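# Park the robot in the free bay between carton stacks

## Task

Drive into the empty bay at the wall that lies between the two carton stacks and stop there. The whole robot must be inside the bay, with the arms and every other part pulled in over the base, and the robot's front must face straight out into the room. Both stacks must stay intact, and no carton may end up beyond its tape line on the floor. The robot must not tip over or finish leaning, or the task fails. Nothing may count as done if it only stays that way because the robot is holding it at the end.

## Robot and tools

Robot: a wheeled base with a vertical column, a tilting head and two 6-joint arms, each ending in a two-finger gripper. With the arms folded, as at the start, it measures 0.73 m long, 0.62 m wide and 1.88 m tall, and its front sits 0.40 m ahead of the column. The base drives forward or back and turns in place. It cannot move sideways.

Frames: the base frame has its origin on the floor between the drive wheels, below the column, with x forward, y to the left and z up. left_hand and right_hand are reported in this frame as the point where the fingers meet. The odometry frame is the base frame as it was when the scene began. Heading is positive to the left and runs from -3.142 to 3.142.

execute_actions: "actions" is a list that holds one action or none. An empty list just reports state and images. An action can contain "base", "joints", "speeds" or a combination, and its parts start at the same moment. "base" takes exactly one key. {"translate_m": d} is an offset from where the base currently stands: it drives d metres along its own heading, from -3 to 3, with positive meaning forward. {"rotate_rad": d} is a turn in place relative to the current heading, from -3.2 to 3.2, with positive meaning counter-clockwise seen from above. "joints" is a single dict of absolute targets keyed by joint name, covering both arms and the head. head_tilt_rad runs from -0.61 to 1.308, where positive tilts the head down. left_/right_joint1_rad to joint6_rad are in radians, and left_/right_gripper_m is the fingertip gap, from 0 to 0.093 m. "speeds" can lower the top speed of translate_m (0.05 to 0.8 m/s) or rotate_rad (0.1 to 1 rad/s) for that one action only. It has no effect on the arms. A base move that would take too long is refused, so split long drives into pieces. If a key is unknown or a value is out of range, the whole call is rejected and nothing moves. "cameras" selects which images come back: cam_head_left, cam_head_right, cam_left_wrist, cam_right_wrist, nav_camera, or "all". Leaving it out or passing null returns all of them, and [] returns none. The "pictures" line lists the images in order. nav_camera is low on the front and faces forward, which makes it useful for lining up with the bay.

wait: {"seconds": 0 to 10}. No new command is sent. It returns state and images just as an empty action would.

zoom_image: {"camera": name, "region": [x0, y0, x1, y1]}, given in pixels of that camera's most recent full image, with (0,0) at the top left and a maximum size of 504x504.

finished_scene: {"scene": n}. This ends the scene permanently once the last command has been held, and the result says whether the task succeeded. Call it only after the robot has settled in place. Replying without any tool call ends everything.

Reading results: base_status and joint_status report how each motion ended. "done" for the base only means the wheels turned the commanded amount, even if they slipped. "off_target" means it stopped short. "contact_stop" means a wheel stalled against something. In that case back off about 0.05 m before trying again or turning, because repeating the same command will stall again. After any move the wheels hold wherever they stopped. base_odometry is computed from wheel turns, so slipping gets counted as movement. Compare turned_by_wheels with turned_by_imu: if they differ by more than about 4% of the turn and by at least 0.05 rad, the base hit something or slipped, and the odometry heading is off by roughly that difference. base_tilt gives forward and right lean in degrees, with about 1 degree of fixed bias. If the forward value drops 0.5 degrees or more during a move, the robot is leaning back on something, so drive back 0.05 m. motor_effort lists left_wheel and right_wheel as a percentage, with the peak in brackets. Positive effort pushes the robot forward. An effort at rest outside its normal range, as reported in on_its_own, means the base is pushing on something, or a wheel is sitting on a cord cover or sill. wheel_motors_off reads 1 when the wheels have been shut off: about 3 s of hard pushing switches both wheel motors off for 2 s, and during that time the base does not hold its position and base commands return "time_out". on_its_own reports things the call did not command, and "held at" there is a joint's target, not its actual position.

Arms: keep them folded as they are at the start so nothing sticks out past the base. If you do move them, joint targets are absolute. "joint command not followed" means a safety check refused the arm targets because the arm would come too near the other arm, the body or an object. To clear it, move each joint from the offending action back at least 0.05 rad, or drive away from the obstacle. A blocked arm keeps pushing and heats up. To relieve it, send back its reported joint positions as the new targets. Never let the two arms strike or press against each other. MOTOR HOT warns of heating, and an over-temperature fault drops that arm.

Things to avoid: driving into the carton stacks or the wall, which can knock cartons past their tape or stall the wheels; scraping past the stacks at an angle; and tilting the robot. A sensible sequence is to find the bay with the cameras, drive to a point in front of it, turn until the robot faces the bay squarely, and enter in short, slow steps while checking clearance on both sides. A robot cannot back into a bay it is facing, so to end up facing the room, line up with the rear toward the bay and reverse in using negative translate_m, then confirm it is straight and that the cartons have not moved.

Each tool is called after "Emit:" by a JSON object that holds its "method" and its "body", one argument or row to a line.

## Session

Emit:
{"method": "execute_actions", "body": {
  "actions": []
}}

Scene clock: 0.00 s.
Joint torques (N m, as the arm reports them, + toward a larger angle): no reading
base_odometry: x=+0.000 y=+0.000 heading=+0.000 (m, m, rad; odometry frame)
turned_by_wheels: +0.000 (rad since the last result)
turned_by_imu: +0.000 (rad since the last result)
base_tilt: forward=-0.2 right=-0.4 (deg)
base_status: not commanded
joint_positions: head_tilt_rad=+0.871 left_joint1_rad=-1.574 left_joint2_rad=+0.876 left_joint3_rad=+0.391 left_joint4_rad=-0.924 left_joint5_rad=+0.013 left_joint6_rad=-0.017 left_gripper_m=+0.094 right_joint1_rad=+1.579 right_joint2_rad=+0.868 right_joint3_rad=+0.424 right_joint4_rad=-0.934 right_joint5_rad=+0.013 right_joint6_rad=+0.093 right_gripper_m=+0.095
joint_status: not commanded
wheel_motors_off: 0
motor_effort: left_wheel=+5 right_wheel=+3 (%)
left_hand: x=+0.1429 y=+0.2215 z=+1.2511 quat_wxyz=(+0.428, +0.009, -0.904, +0.003) (m; base frame)
right_hand: x=+0.1608 y=-0.2257 z=+1.2476 quat_wxyz=(+0.413, -0.036, -0.910, +0.022) (m; base frame)
pictures: cam_head_left, cam_head_right, cam_left_wrist, cam_right_wrist, nav_camera
camera_calibration (this result's frames):
cam_head_left: T_world_to_cam=[[-0.00170621, -0.998063, 0.0621953, -0.0533239], [-0.705488, -0.0428778, -0.707424, 1.11617], [0.70872, -0.045085, -0.704048, 0.977858], [0, 0, 0, 1]] pos_world=[0.0943258, 0.038725, 1.48138]
cam_head_right: T_world_to_cam=[[-0.00518548, -0.998469, 0.055077, -0.131808], [-0.702435, -0.035564, -0.710859, 1.11816], [0.711729, -0.0423742, -0.701175, 0.97046], [0, 0, 0, 1]] pos_world=[0.0940452, -0.0507175, 1.48257]
cam_left_wrist: T_world_to_cam=[[0.0226046, -0.999732, -0.00493248, 0.225892], [-0.0667079, -0.00643102, 0.997752, -1.23267], [-0.997516, -0.0222248, -0.0668355, 0.354449], [0, 0, 0, 1]] pos_world=[0.266233, 0.225781, 1.2547]
cam_right_wrist: T_world_to_cam=[[-0.054134, -0.995631, 0.0760822, -0.307153], [-0.0865986, 0.080588, 0.992978, -1.2], [-0.994771, 0.0471653, -0.0905828, 0.405701], [0, 0, 0, 1]] pos_world=[0.283034, -0.228241, 1.25169]
Images, in order (width x height): cam_head_left 896x504, cam_head_right 896x504, cam_left_wrist 896x504, cam_right_wrist 896x504, nav_camera 896x504.

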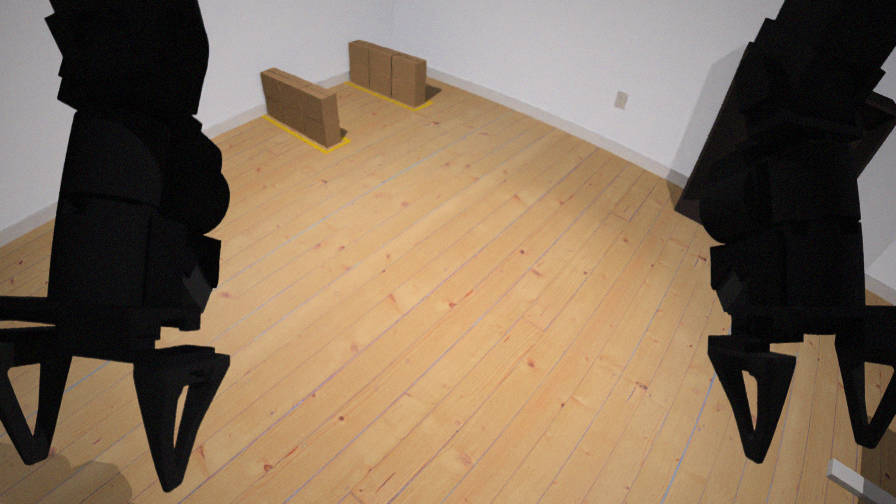

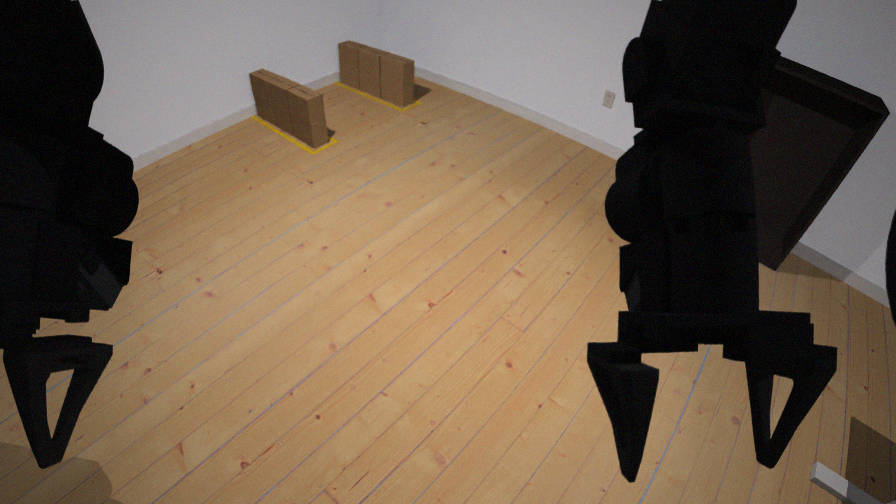

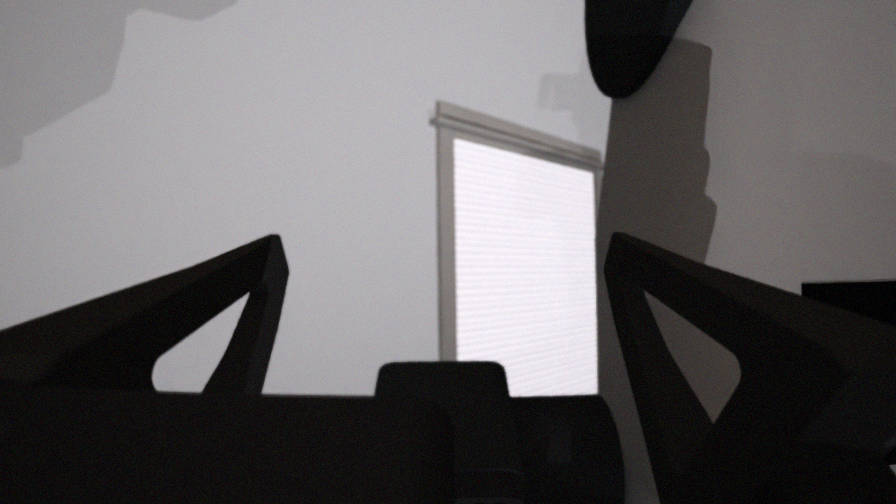

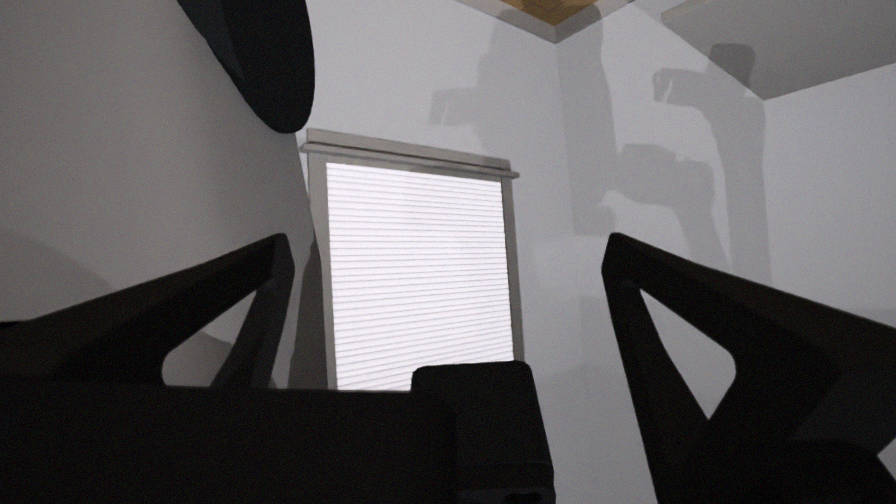

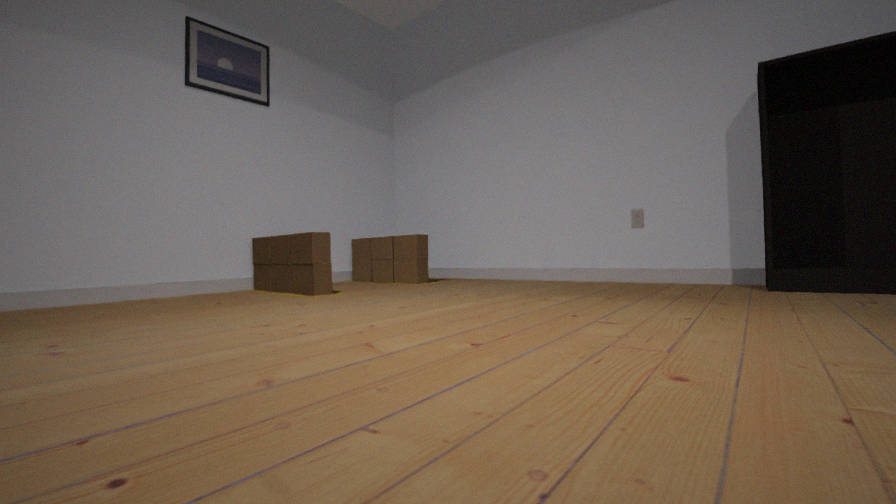

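Emit:
{"method": "execute_actions", "body": {
  "actions": [
    {"base":{"rotate_rad":-0.248}}
  ],
  "cameras": []
}}

Emit:
{"method": "execute_actions", "body": {
  "actions": [
    {"base":{"translate_m":2.2}}
  ],
  "cameras": []
}}

Emit:
{"method": "execute_actions", "body": {
  "actions": [
    {"base":{"rotate_rad":1.165}}
  ],
  "cameras": ["cam_head_left","nav_camera"]
}}

Scene clock: 12.17 s.
Joint torques (N m, as the arm reports them, + toward a larger angle): left_arm=[-0.69 -8.14 -1.1  -0.89  0.   -0.02] | right_arm=[ 0.28 -7.73 -0.52 -0.83  0.02  0.02]
base_odometry: x=+0.000 y=+0.000 heading=-0.245 (m, m, rad; odometry frame)
turned_by_wheels: -0.245 (rad since the last result)
turned_by_imu: -0.242 (rad since the last result)
base_tilt: forward=-0.3 right=-0.2 (deg)
base_status: done
joint_positions: head_tilt_rad=+0.871 left_joint1_rad=-1.574 left_joint2_rad=+0.876 left_joint3_rad=+0.391 left_joint4_rad=-0.924 left_joint5_rad=+0.013 left_joint6_rad=-0.017 left_gripper_m=+0.094 right_joint1_rad=+1.579 right_joint2_rad=+0.868 right_joint3_rad=+0.424 right_joint4_rad=-0.934 right_joint5_rad=+0.013 right_joint6_rad=+0.093 right_gripper_m=+0.095
joint_status: not commanded
wheel_motors_off: 0
motor_effort: left_wheel=+2(61) right_wheel=-3(33) (%)
left_hand: x=+0.1429 y=+0.2215 z=+1.2511 quat_wxyz=(+0.428, +0.009, -0.904, +0.003) (m; base frame)
right_hand: x=+0.1608 y=-0.2257 z=+1.2476 quat_wxyz=(+0.413, -0.036, -0.910, +0.022) (m; base frame)
pictures: none
No camera images: the call's "cameras" was empty. Leave "cameras" out to get every camera's image.

Scene clock: 16.83 s.
Joint torques (N m, as the arm reports them, + toward a larger angle): left_arm=[-0.67 -8.1  -1.15 -0.83  0.   -0.01] | right_arm=[ 0.27 -7.77 -0.47 -0.8   0.02  0.02]
base_odometry: x=+2.134 y=-0.535 heading=-0.245 (m, m, rad; odometry frame)
turned_by_wheels: +0.000 (rad since the last result)
turned_by_imu: -0.011 (rad since the last result)
base_tilt: forward=-0.3 right=-0.2 (deg)
base_status: done
joint_positions: head_tilt_rad=+0.871 left_joint1_rad=-1.574 left_joint2_rad=+0.876 left_joint3_rad=+0.392 left_joint4_rad=-0.924 left_joint5_rad=+0.013 left_joint6_rad=-0.017 left_gripper_m=+0.094 right_joint1_rad=+1.579 right_joint2_rad=+0.868 right_joint3_rad=+0.423 right_joint4_rad=-0.934 right_joint5_rad=+0.013 right_joint6_rad=+0.093 right_gripper_m=+0.095
joint_status: not commanded
wheel_motors_off: 0
motor_effort: left_wheel=+0(87) right_wheel=+0(55) (%)
left_hand: x=+0.1431 y=+0.2215 z=+1.2511 quat_wxyz=(+0.428, +0.009, -0.904, +0.003) (m; base frame)
right_hand: x=+0.1602 y=-0.2257 z=+1.2478 quat_wxyz=(+0.414, -0.036, -0.909, +0.022) (m; base frame)
pictures: none
No camera images: the call's "cameras" was empty. Leave "cameras" out to get every camera's image.

Scene clock: 19.67 s.
Joint torques (N m, as the arm reports them, + toward a larger angle): left_arm=[-0.64 -8.02 -1.2  -0.86  0.   -0.01] | right_arm=[ 0.27 -7.78 -0.5  -0.82  0.01  0.02]
base_odometry: x=+2.134 y=-0.535 heading=+0.918 (m, m, rad; odometry frame)
turned_by_wheels: +1.163 (rad since the last result)
turned_by_imu: +1.150 (rad since the last result)
base_tilt: forward=-0.3 right=-0.2 (deg)
base_status: done
joint_positions: head_tilt_rad=+0.871 left_joint1_rad=-1.574 left_joint2_rad=+0.876 left_joint3_rad=+0.392 left_joint4_rad=-0.924 left_joint5_rad=+0.013 left_joint6_rad=-0.017 left_gripper_m=+0.094 right_joint1_rad=+1.579 right_joint2_rad=+0.868 right_joint3_rad=+0.423 right_joint4_rad=-0.934 right_joint5_rad=+0.013 right_joint6_rad=+0.093 right_gripper_m=+0.095
joint_status: not commanded
wheel_motors_off: 0
motor_effort: left_wheel=-10(74) right_wheel=+9(42) (%)
left_hand: x=+0.1431 y=+0.2215 z=+1.2511 quat_wxyz=(+0.428, +0.009, -0.904, +0.003) (m; base frame)
right_hand: x=+0.1602 y=-0.2257 z=+1.2478 quat_wxyz=(+0.414, -0.036, -0.909, +0.022) (m; base frame)
pictures: cam_head_left, nav_camera
camera_calibration (this result's frames):
cam_head_left: T_world_to_cam=[[-0.00170624, -0.998063, 0.0621953, -0.0533239], [-0.705488, -0.0428778, -0.707424, 1.11617], [0.70872, -0.045085, -0.704048, 0.977857], [0, 0, 0, 1]] pos_world=[0.0943258, 0.038725, 1.48138]
Images, in order (width x height): cam_head_left 896x504, nav_camera 896x504.

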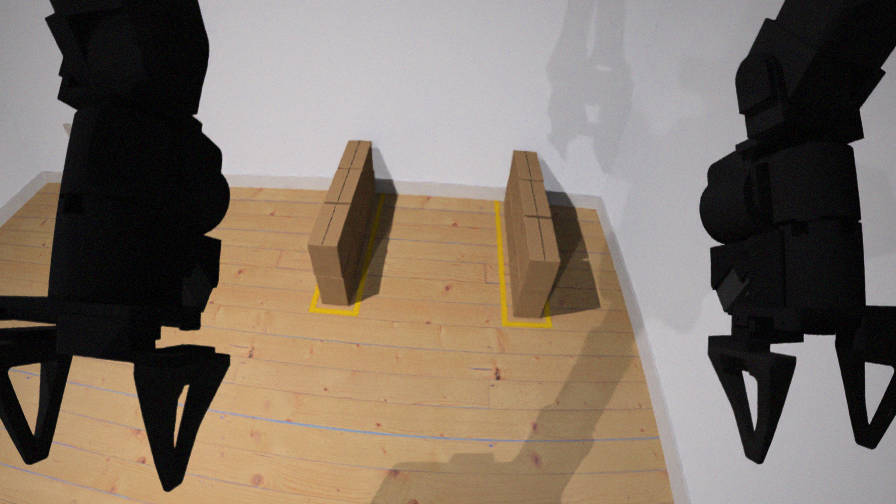

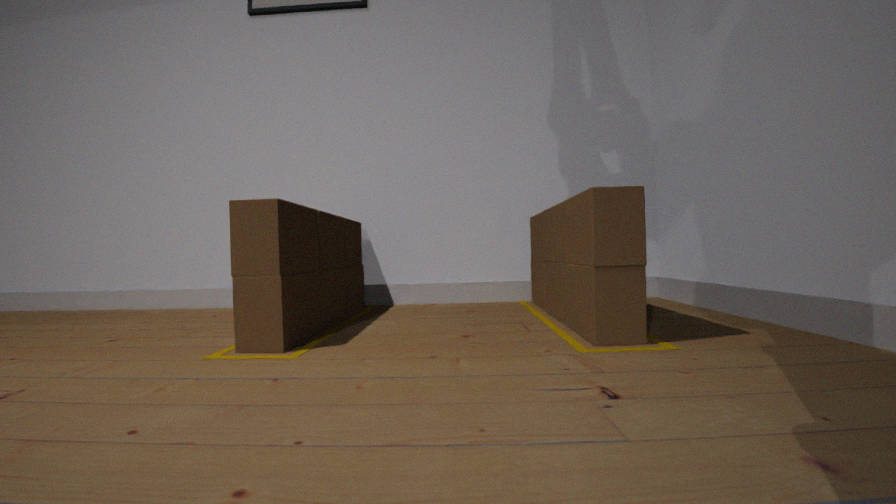

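Emit:
{"method": "zoom_image", "body": {
  "camera": "cam_head_left",
  "region": [290, 130, 590, 340]
}}

Region (290, 130, 590, 340) of cam_head_left's 896x504 image, scaled by 1.680, with more detail than that image has; it fills the top 353 rows of this view, and the rest is white.

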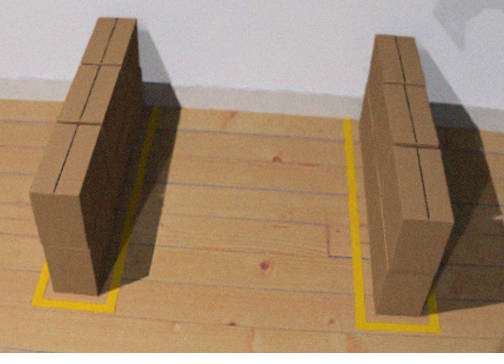

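Emit:
{"method": "execute_actions", "body": {
  "actions": [
    {"base":{"rotate_rad":-3.025},"joints":{"head_tilt_rad":1.3}}
  ],
  "cameras": []
}}

Emit:
{"method": "execute_actions", "body": {
  "actions": [
    {"base":{"translate_m":-0.605}}
  ],
  "cameras": []
}}

Emit:
{"method": "execute_actions", "body": {
  "actions": [
    {"base":{"rotate_rad":-0.236}}
  ],
  "cameras": ["nav_camera"]
}}

Emit:
{"method": "execute_actions", "body": {
  "actions": [
    {"base":{"translate_m":-0.6},"speeds":{"translate_m":0.3}}
  ],
  "cameras": ["cam_head_left","nav_camera"]
}}

Scene clock: 57.17 s.
Joint torques (N m, as the arm reports them, + toward a larger angle): left_arm=[-0.7  -7.98 -1.17 -0.89  0.   -0.02] | right_arm=[ 0.22 -7.72 -0.54 -0.81  0.01  0.02]
base_odometry: x=+2.134 y=-0.535 heading=-2.105 (m, m, rad; odometry frame)
turned_by_wheels: -3.023 (rad since the last result)
turned_by_imu: -2.992 (rad since the last result)
base_tilt: forward=-0.5 right=-0.4 (deg)
base_status: done
joint_positions: head_tilt_rad=+1.296 left_joint1_rad=-1.574 left_joint2_rad=+0.876 left_joint3_rad=+0.392 left_joint4_rad=-0.924 left_joint5_rad=+0.013 left_joint6_rad=-0.017 left_gripper_m=+0.095 right_joint1_rad=+1.579 right_joint2_rad=+0.868 right_joint3_rad=+0.423 right_joint4_rad=-0.934 right_joint5_rad=+0.013 right_joint6_rad=+0.093 right_gripper_m=+0.095
joint_status: all done
wheel_motors_off: 0
motor_effort: left_wheel=+9(58) right_wheel=-7(57) (%)
left_hand: x=+0.1431 y=+0.2215 z=+1.2511 quat_wxyz=(+0.428, +0.009, -0.904, +0.003) (m; base frame)
right_hand: x=+0.1602 y=-0.2257 z=+1.2478 quat_wxyz=(+0.414, -0.036, -0.909, +0.022) (m; base frame)
pictures: none
No camera images: the call's "cameras" was empty. Leave "cameras" out to get every camera's image.

Scene clock: 59.70 s.
Joint torques (N m, as the arm reports them, + toward a larger angle): left_arm=[-0.62 -7.92 -0.76 -0.87  0.   -0.02] | right_arm=[ 0.26 -7.69 -0.31 -0.82  0.01  0.02]
base_odometry: x=+2.442 y=-0.014 heading=-2.105 (m, m, rad; odometry frame)
turned_by_wheels: +0.000 (rad since the last result)
turned_by_imu: +0.002 (rad since the last result)
base_tilt: forward=-0.4 right=-0.2 (deg)
base_status: done
joint_positions: head_tilt_rad=+1.298 left_joint1_rad=-1.574 left_joint2_rad=+0.875 left_joint3_rad=+0.388 left_joint4_rad=-0.924 left_joint5_rad=+0.013 left_joint6_rad=-0.017 left_gripper_m=+0.095 right_joint1_rad=+1.579 right_joint2_rad=+0.868 right_joint3_rad=+0.419 right_joint4_rad=-0.934 right_joint5_rad=+0.013 right_joint6_rad=+0.093 right_gripper_m=+0.095
joint_status: not commanded
wheel_motors_off: 0
motor_effort: left_wheel=-1(74) right_wheel=+0(67) (%)
left_hand: x=+0.1412 y=+0.2216 z=+1.2518 quat_wxyz=(+0.430, +0.009, -0.903, +0.003) (m; base frame)
right_hand: x=+0.1583 y=-0.2258 z=+1.2483 quat_wxyz=(+0.416, -0.036, -0.909, +0.023) (m; base frame)
pictures: none
No camera images: the call's "cameras" was empty. Leave "cameras" out to get every camera's image.

Scene clock: 61.23 s.
Joint torques (N m, as the arm reports them, + toward a larger angle): left_arm=[-0.69 -7.9  -0.8  -0.9   0.   -0.01] | right_arm=[ 0.32 -7.68 -0.28 -0.82  0.01  0.02]
base_odometry: x=+2.443 y=-0.014 heading=-2.339 (m, m, rad; odometry frame)
turned_by_wheels: -0.234 (rad since the last result)
turned_by_imu: -0.228 (rad since the last result)
base_tilt: forward=-0.3 right=-0.1 (deg)
base_status: done
joint_positions: head_tilt_rad=+1.298 left_joint1_rad=-1.574 left_joint2_rad=+0.875 left_joint3_rad=+0.388 left_joint4_rad=-0.924 left_joint5_rad=+0.013 left_joint6_rad=-0.017 left_gripper_m=+0.095 right_joint1_rad=+1.579 right_joint2_rad=+0.868 right_joint3_rad=+0.419 right_joint4_rad=-0.934 right_joint5_rad=+0.013 right_joint6_rad=+0.093 right_gripper_m=+0.095
joint_status: not commanded
wheel_motors_off: 0
motor_effort: left_wheel=+2(72) right_wheel=+0(55) (%)
left_hand: x=+0.1414 y=+0.2216 z=+1.2517 quat_wxyz=(+0.430, +0.009, -0.903, +0.003) (m; base frame)
right_hand: x=+0.1583 y=-0.2258 z=+1.2483 quat_wxyz=(+0.416, -0.036, -0.909, +0.023) (m; base frame)
pictures: nav_camera
Images, in order (width x height): nav_camera 896x504.

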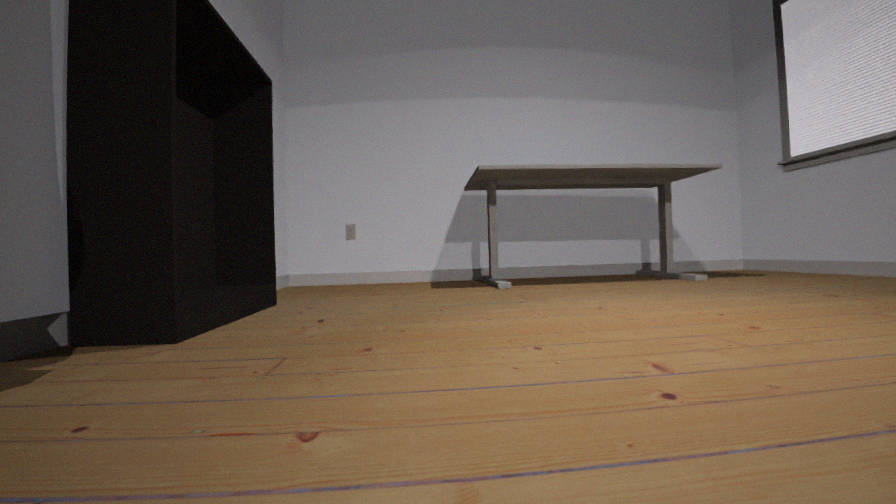

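Scene clock: 64.40 s.
Joint torques (N m, as the arm reports them, + toward a larger angle): left_arm=[-0.68 -7.74 -0.93 -0.91  0.01 -0.01] | right_arm=[ 0.29 -7.75 -0.46 -0.81  0.02  0.02]
base_odometry: x=+2.860 y=+0.418 heading=-2.340 (m, m, rad; odometry frame)
turned_by_wheels: -0.001 (rad since the last result)
turned_by_imu: +0.001 (rad since the last result)
base_tilt: forward=-0.4 right=-0.3 (deg)
base_status: done
joint_positions: head_tilt_rad=+1.298 left_joint1_rad=-1.574 left_joint2_rad=+0.875 left_joint3_rad=+0.390 left_joint4_rad=-0.924 left_joint5_rad=+0.013 left_joint6_rad=-0.017 left_gripper_m=+0.095 right_joint1_rad=+1.579 right_joint2_rad=+0.868 right_joint3_rad=+0.422 right_joint4_rad=-0.934 right_joint5_rad=+0.013 right_joint6_rad=+0.093 right_gripper_m=+0.095
joint_status: not commanded
wheel_motors_off: 0
motor_effort: left_wheel=-2(73) right_wheel=+2(53) (%)
left_hand: x=+0.1424 y=+0.2215 z=+1.2513 quat_wxyz=(+0.429, +0.009, -0.903, +0.003) (m; base frame)
right_hand: x=+0.1596 y=-0.2257 z=+1.2480 quat_wxyz=(+0.415, -0.036, -0.909, +0.023) (m; base frame)
pictures: cam_head_left, nav_camera
camera_calibration (this result's frames):
cam_head_left: T_world_to_cam=[[0.0241924, -0.998063, 0.0573227, -0.0471151], [-0.935042, -0.0428778, -0.351934, 0.580193], [0.35371, -0.045085, -0.934268, 1.35015], [0, 0, 0, 1]] pos_world=[0.0660842, 0.038725, 1.46829]
Images, in order (width x height): cam_head_left 896x504, nav_camera 896x504.

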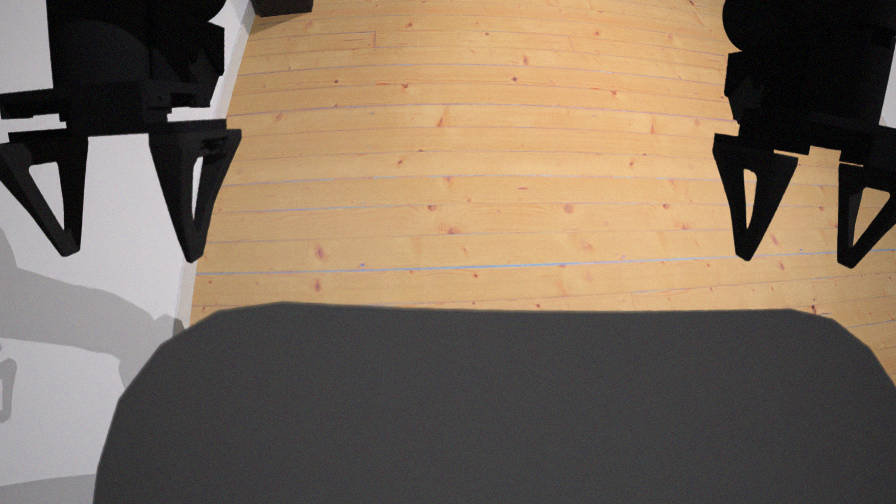

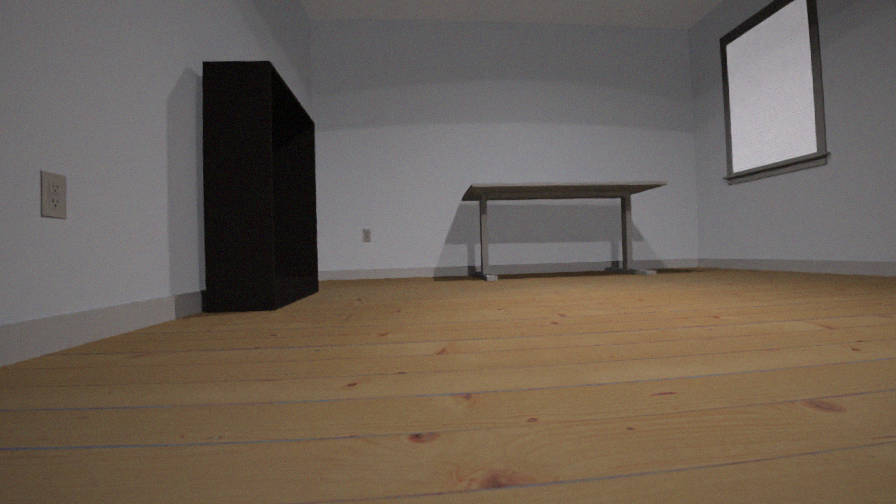

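Emit:
{"method": "execute_actions", "body": {
  "actions": [
    {"base":{"translate_m":-0.42},"speeds":{"translate_m":0.3}}
  ],
  "cameras": ["cam_head_left","cam_head_right"]
}}

Scene clock: 73.90 s.
Joint torques (N m, as the arm reports them, + toward a larger angle): left_arm=[-0.67 -7.8  -1.13 -0.95  0.   -0.02] | right_arm=[ 0.29 -7.82 -0.44 -0.83  0.01  0.02]
base_odometry: x=+3.152 y=+0.719 heading=-2.341 (m, m, rad; odometry frame)
turned_by_wheels: -0.001 (rad since the last result)
turned_by_imu: +0.001 (rad since the last result)
base_tilt: forward=-0.5 right=-0.1 (deg)
base_status: done
joint_positions: head_tilt_rad=+1.298 left_joint1_rad=-1.574 left_joint2_rad=+0.875 left_joint3_rad=+0.390 left_joint4_rad=-0.924 left_joint5_rad=+0.013 left_joint6_rad=-0.017 left_gripper_m=+0.095 right_joint1_rad=+1.579 right_joint2_rad=+0.868 right_joint3_rad=+0.422 right_joint4_rad=-0.934 right_joint5_rad=+0.013 right_joint6_rad=+0.093 right_gripper_m=+0.095
joint_status: not commanded
wheel_motors_off: 0
motor_effort: left_wheel=-1(34) right_wheel=+1(31) (%)
left_hand: x=+0.1427 y=+0.2215 z=+1.2513 quat_wxyz=(+0.428, +0.009, -0.904, +0.003) (m; base frame)
right_hand: x=+0.1596 y=-0.2257 z=+1.2480 quat_wxyz=(+0.414, -0.036, -0.909, +0.023) (m; base frame)
pictures: cam_head_left, cam_head_right
camera_calibration (this result's frames):
cam_head_left: T_world_to_cam=[[0.0241943, -0.998063, 0.0573219, -0.0471139], [-0.935054, -0.0428778, -0.351902, 0.580145], [0.353679, -0.045085, -0.93428, 1.35017], [0, 0, 0, 1]] pos_world=[0.0660818, 0.038725, 1.46829]
cam_head_right: T_world_to_cam=[[0.0180804, -0.998469, 0.0522825, -0.128668], [-0.933697, -0.035564, -0.356293, 0.58369], [0.357607, -0.0423742, -0.93291, 1.34504], [0, 0, 0, 1]] pos_world=[0.0663208, -0.0507175, 1.46949]
Images, in order (width x height): cam_head_left 896x504, cam_head_right 896x504.

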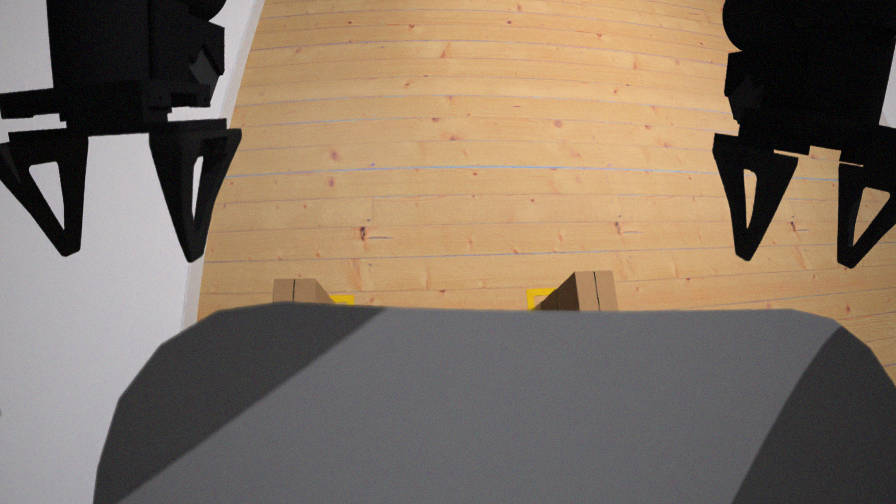

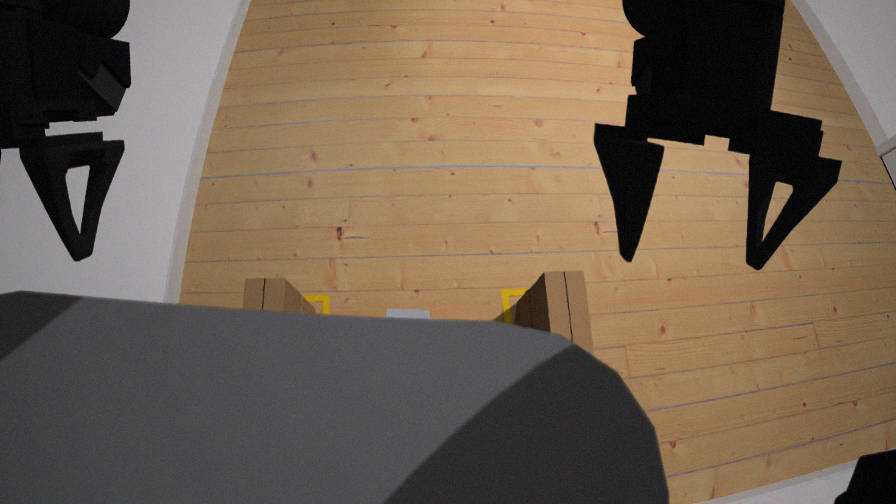

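Matches scene 1 nearly; a bit more.

Emit:
{"method": "execute_actions", "body": {
  "actions": [
    {"base":{"translate_m":-0.045},"speeds":{"translate_m":0.1}}
  ],
  "cameras": []
}}

Emit:
{"method": "finished_scene", "body": {
  "scene": 2
}}

Scene clock: 78.80 s.
Joint torques (N m, as the arm reports them, + toward a larger angle): left_arm=[-0.61 -7.87 -0.91 -0.84  0.   -0.02] | right_arm=[ 0.26 -7.76 -0.48 -0.83  0.01  0.03]
base_odometry: x=+3.184 y=+0.751 heading=-2.341 (m, m, rad; odometry frame)
turned_by_wheels: +0.000 (rad since the last result)
turned_by_imu: -0.001 (rad since the last result)
base_tilt: forward=-0.4 right=-0.2 (deg)
base_status: done
joint_positions: head_tilt_rad=+1.298 left_joint1_rad=-1.574 left_joint2_rad=+0.875 left_joint3_rad=+0.388 left_joint4_rad=-0.924 left_joint5_rad=+0.013 left_joint6_rad=-0.017 left_gripper_m=+0.095 right_joint1_rad=+1.579 right_joint2_rad=+0.868 right_joint3_rad=+0.422 right_joint4_rad=-0.934 right_joint5_rad=+0.013 right_joint6_rad=+0.093 right_gripper_m=+0.095
joint_status: not commanded
wheel_motors_off: 0
motor_effort: left_wheel=+0(34) right_wheel=+0(32) (%)
left_hand: x=+0.1415 y=+0.2216 z=+1.2517 quat_wxyz=(+0.429, +0.009, -0.903, +0.003) (m; base frame)
right_hand: x=+0.1596 y=-0.2257 z=+1.2480 quat_wxyz=(+0.414, -0.036, -0.909, +0.023) (m; base frame)
pictures: none
No camera images: the call's "cameras" was empty. Leave "cameras" out to get every camera's image.

The scene is finished: the task was done.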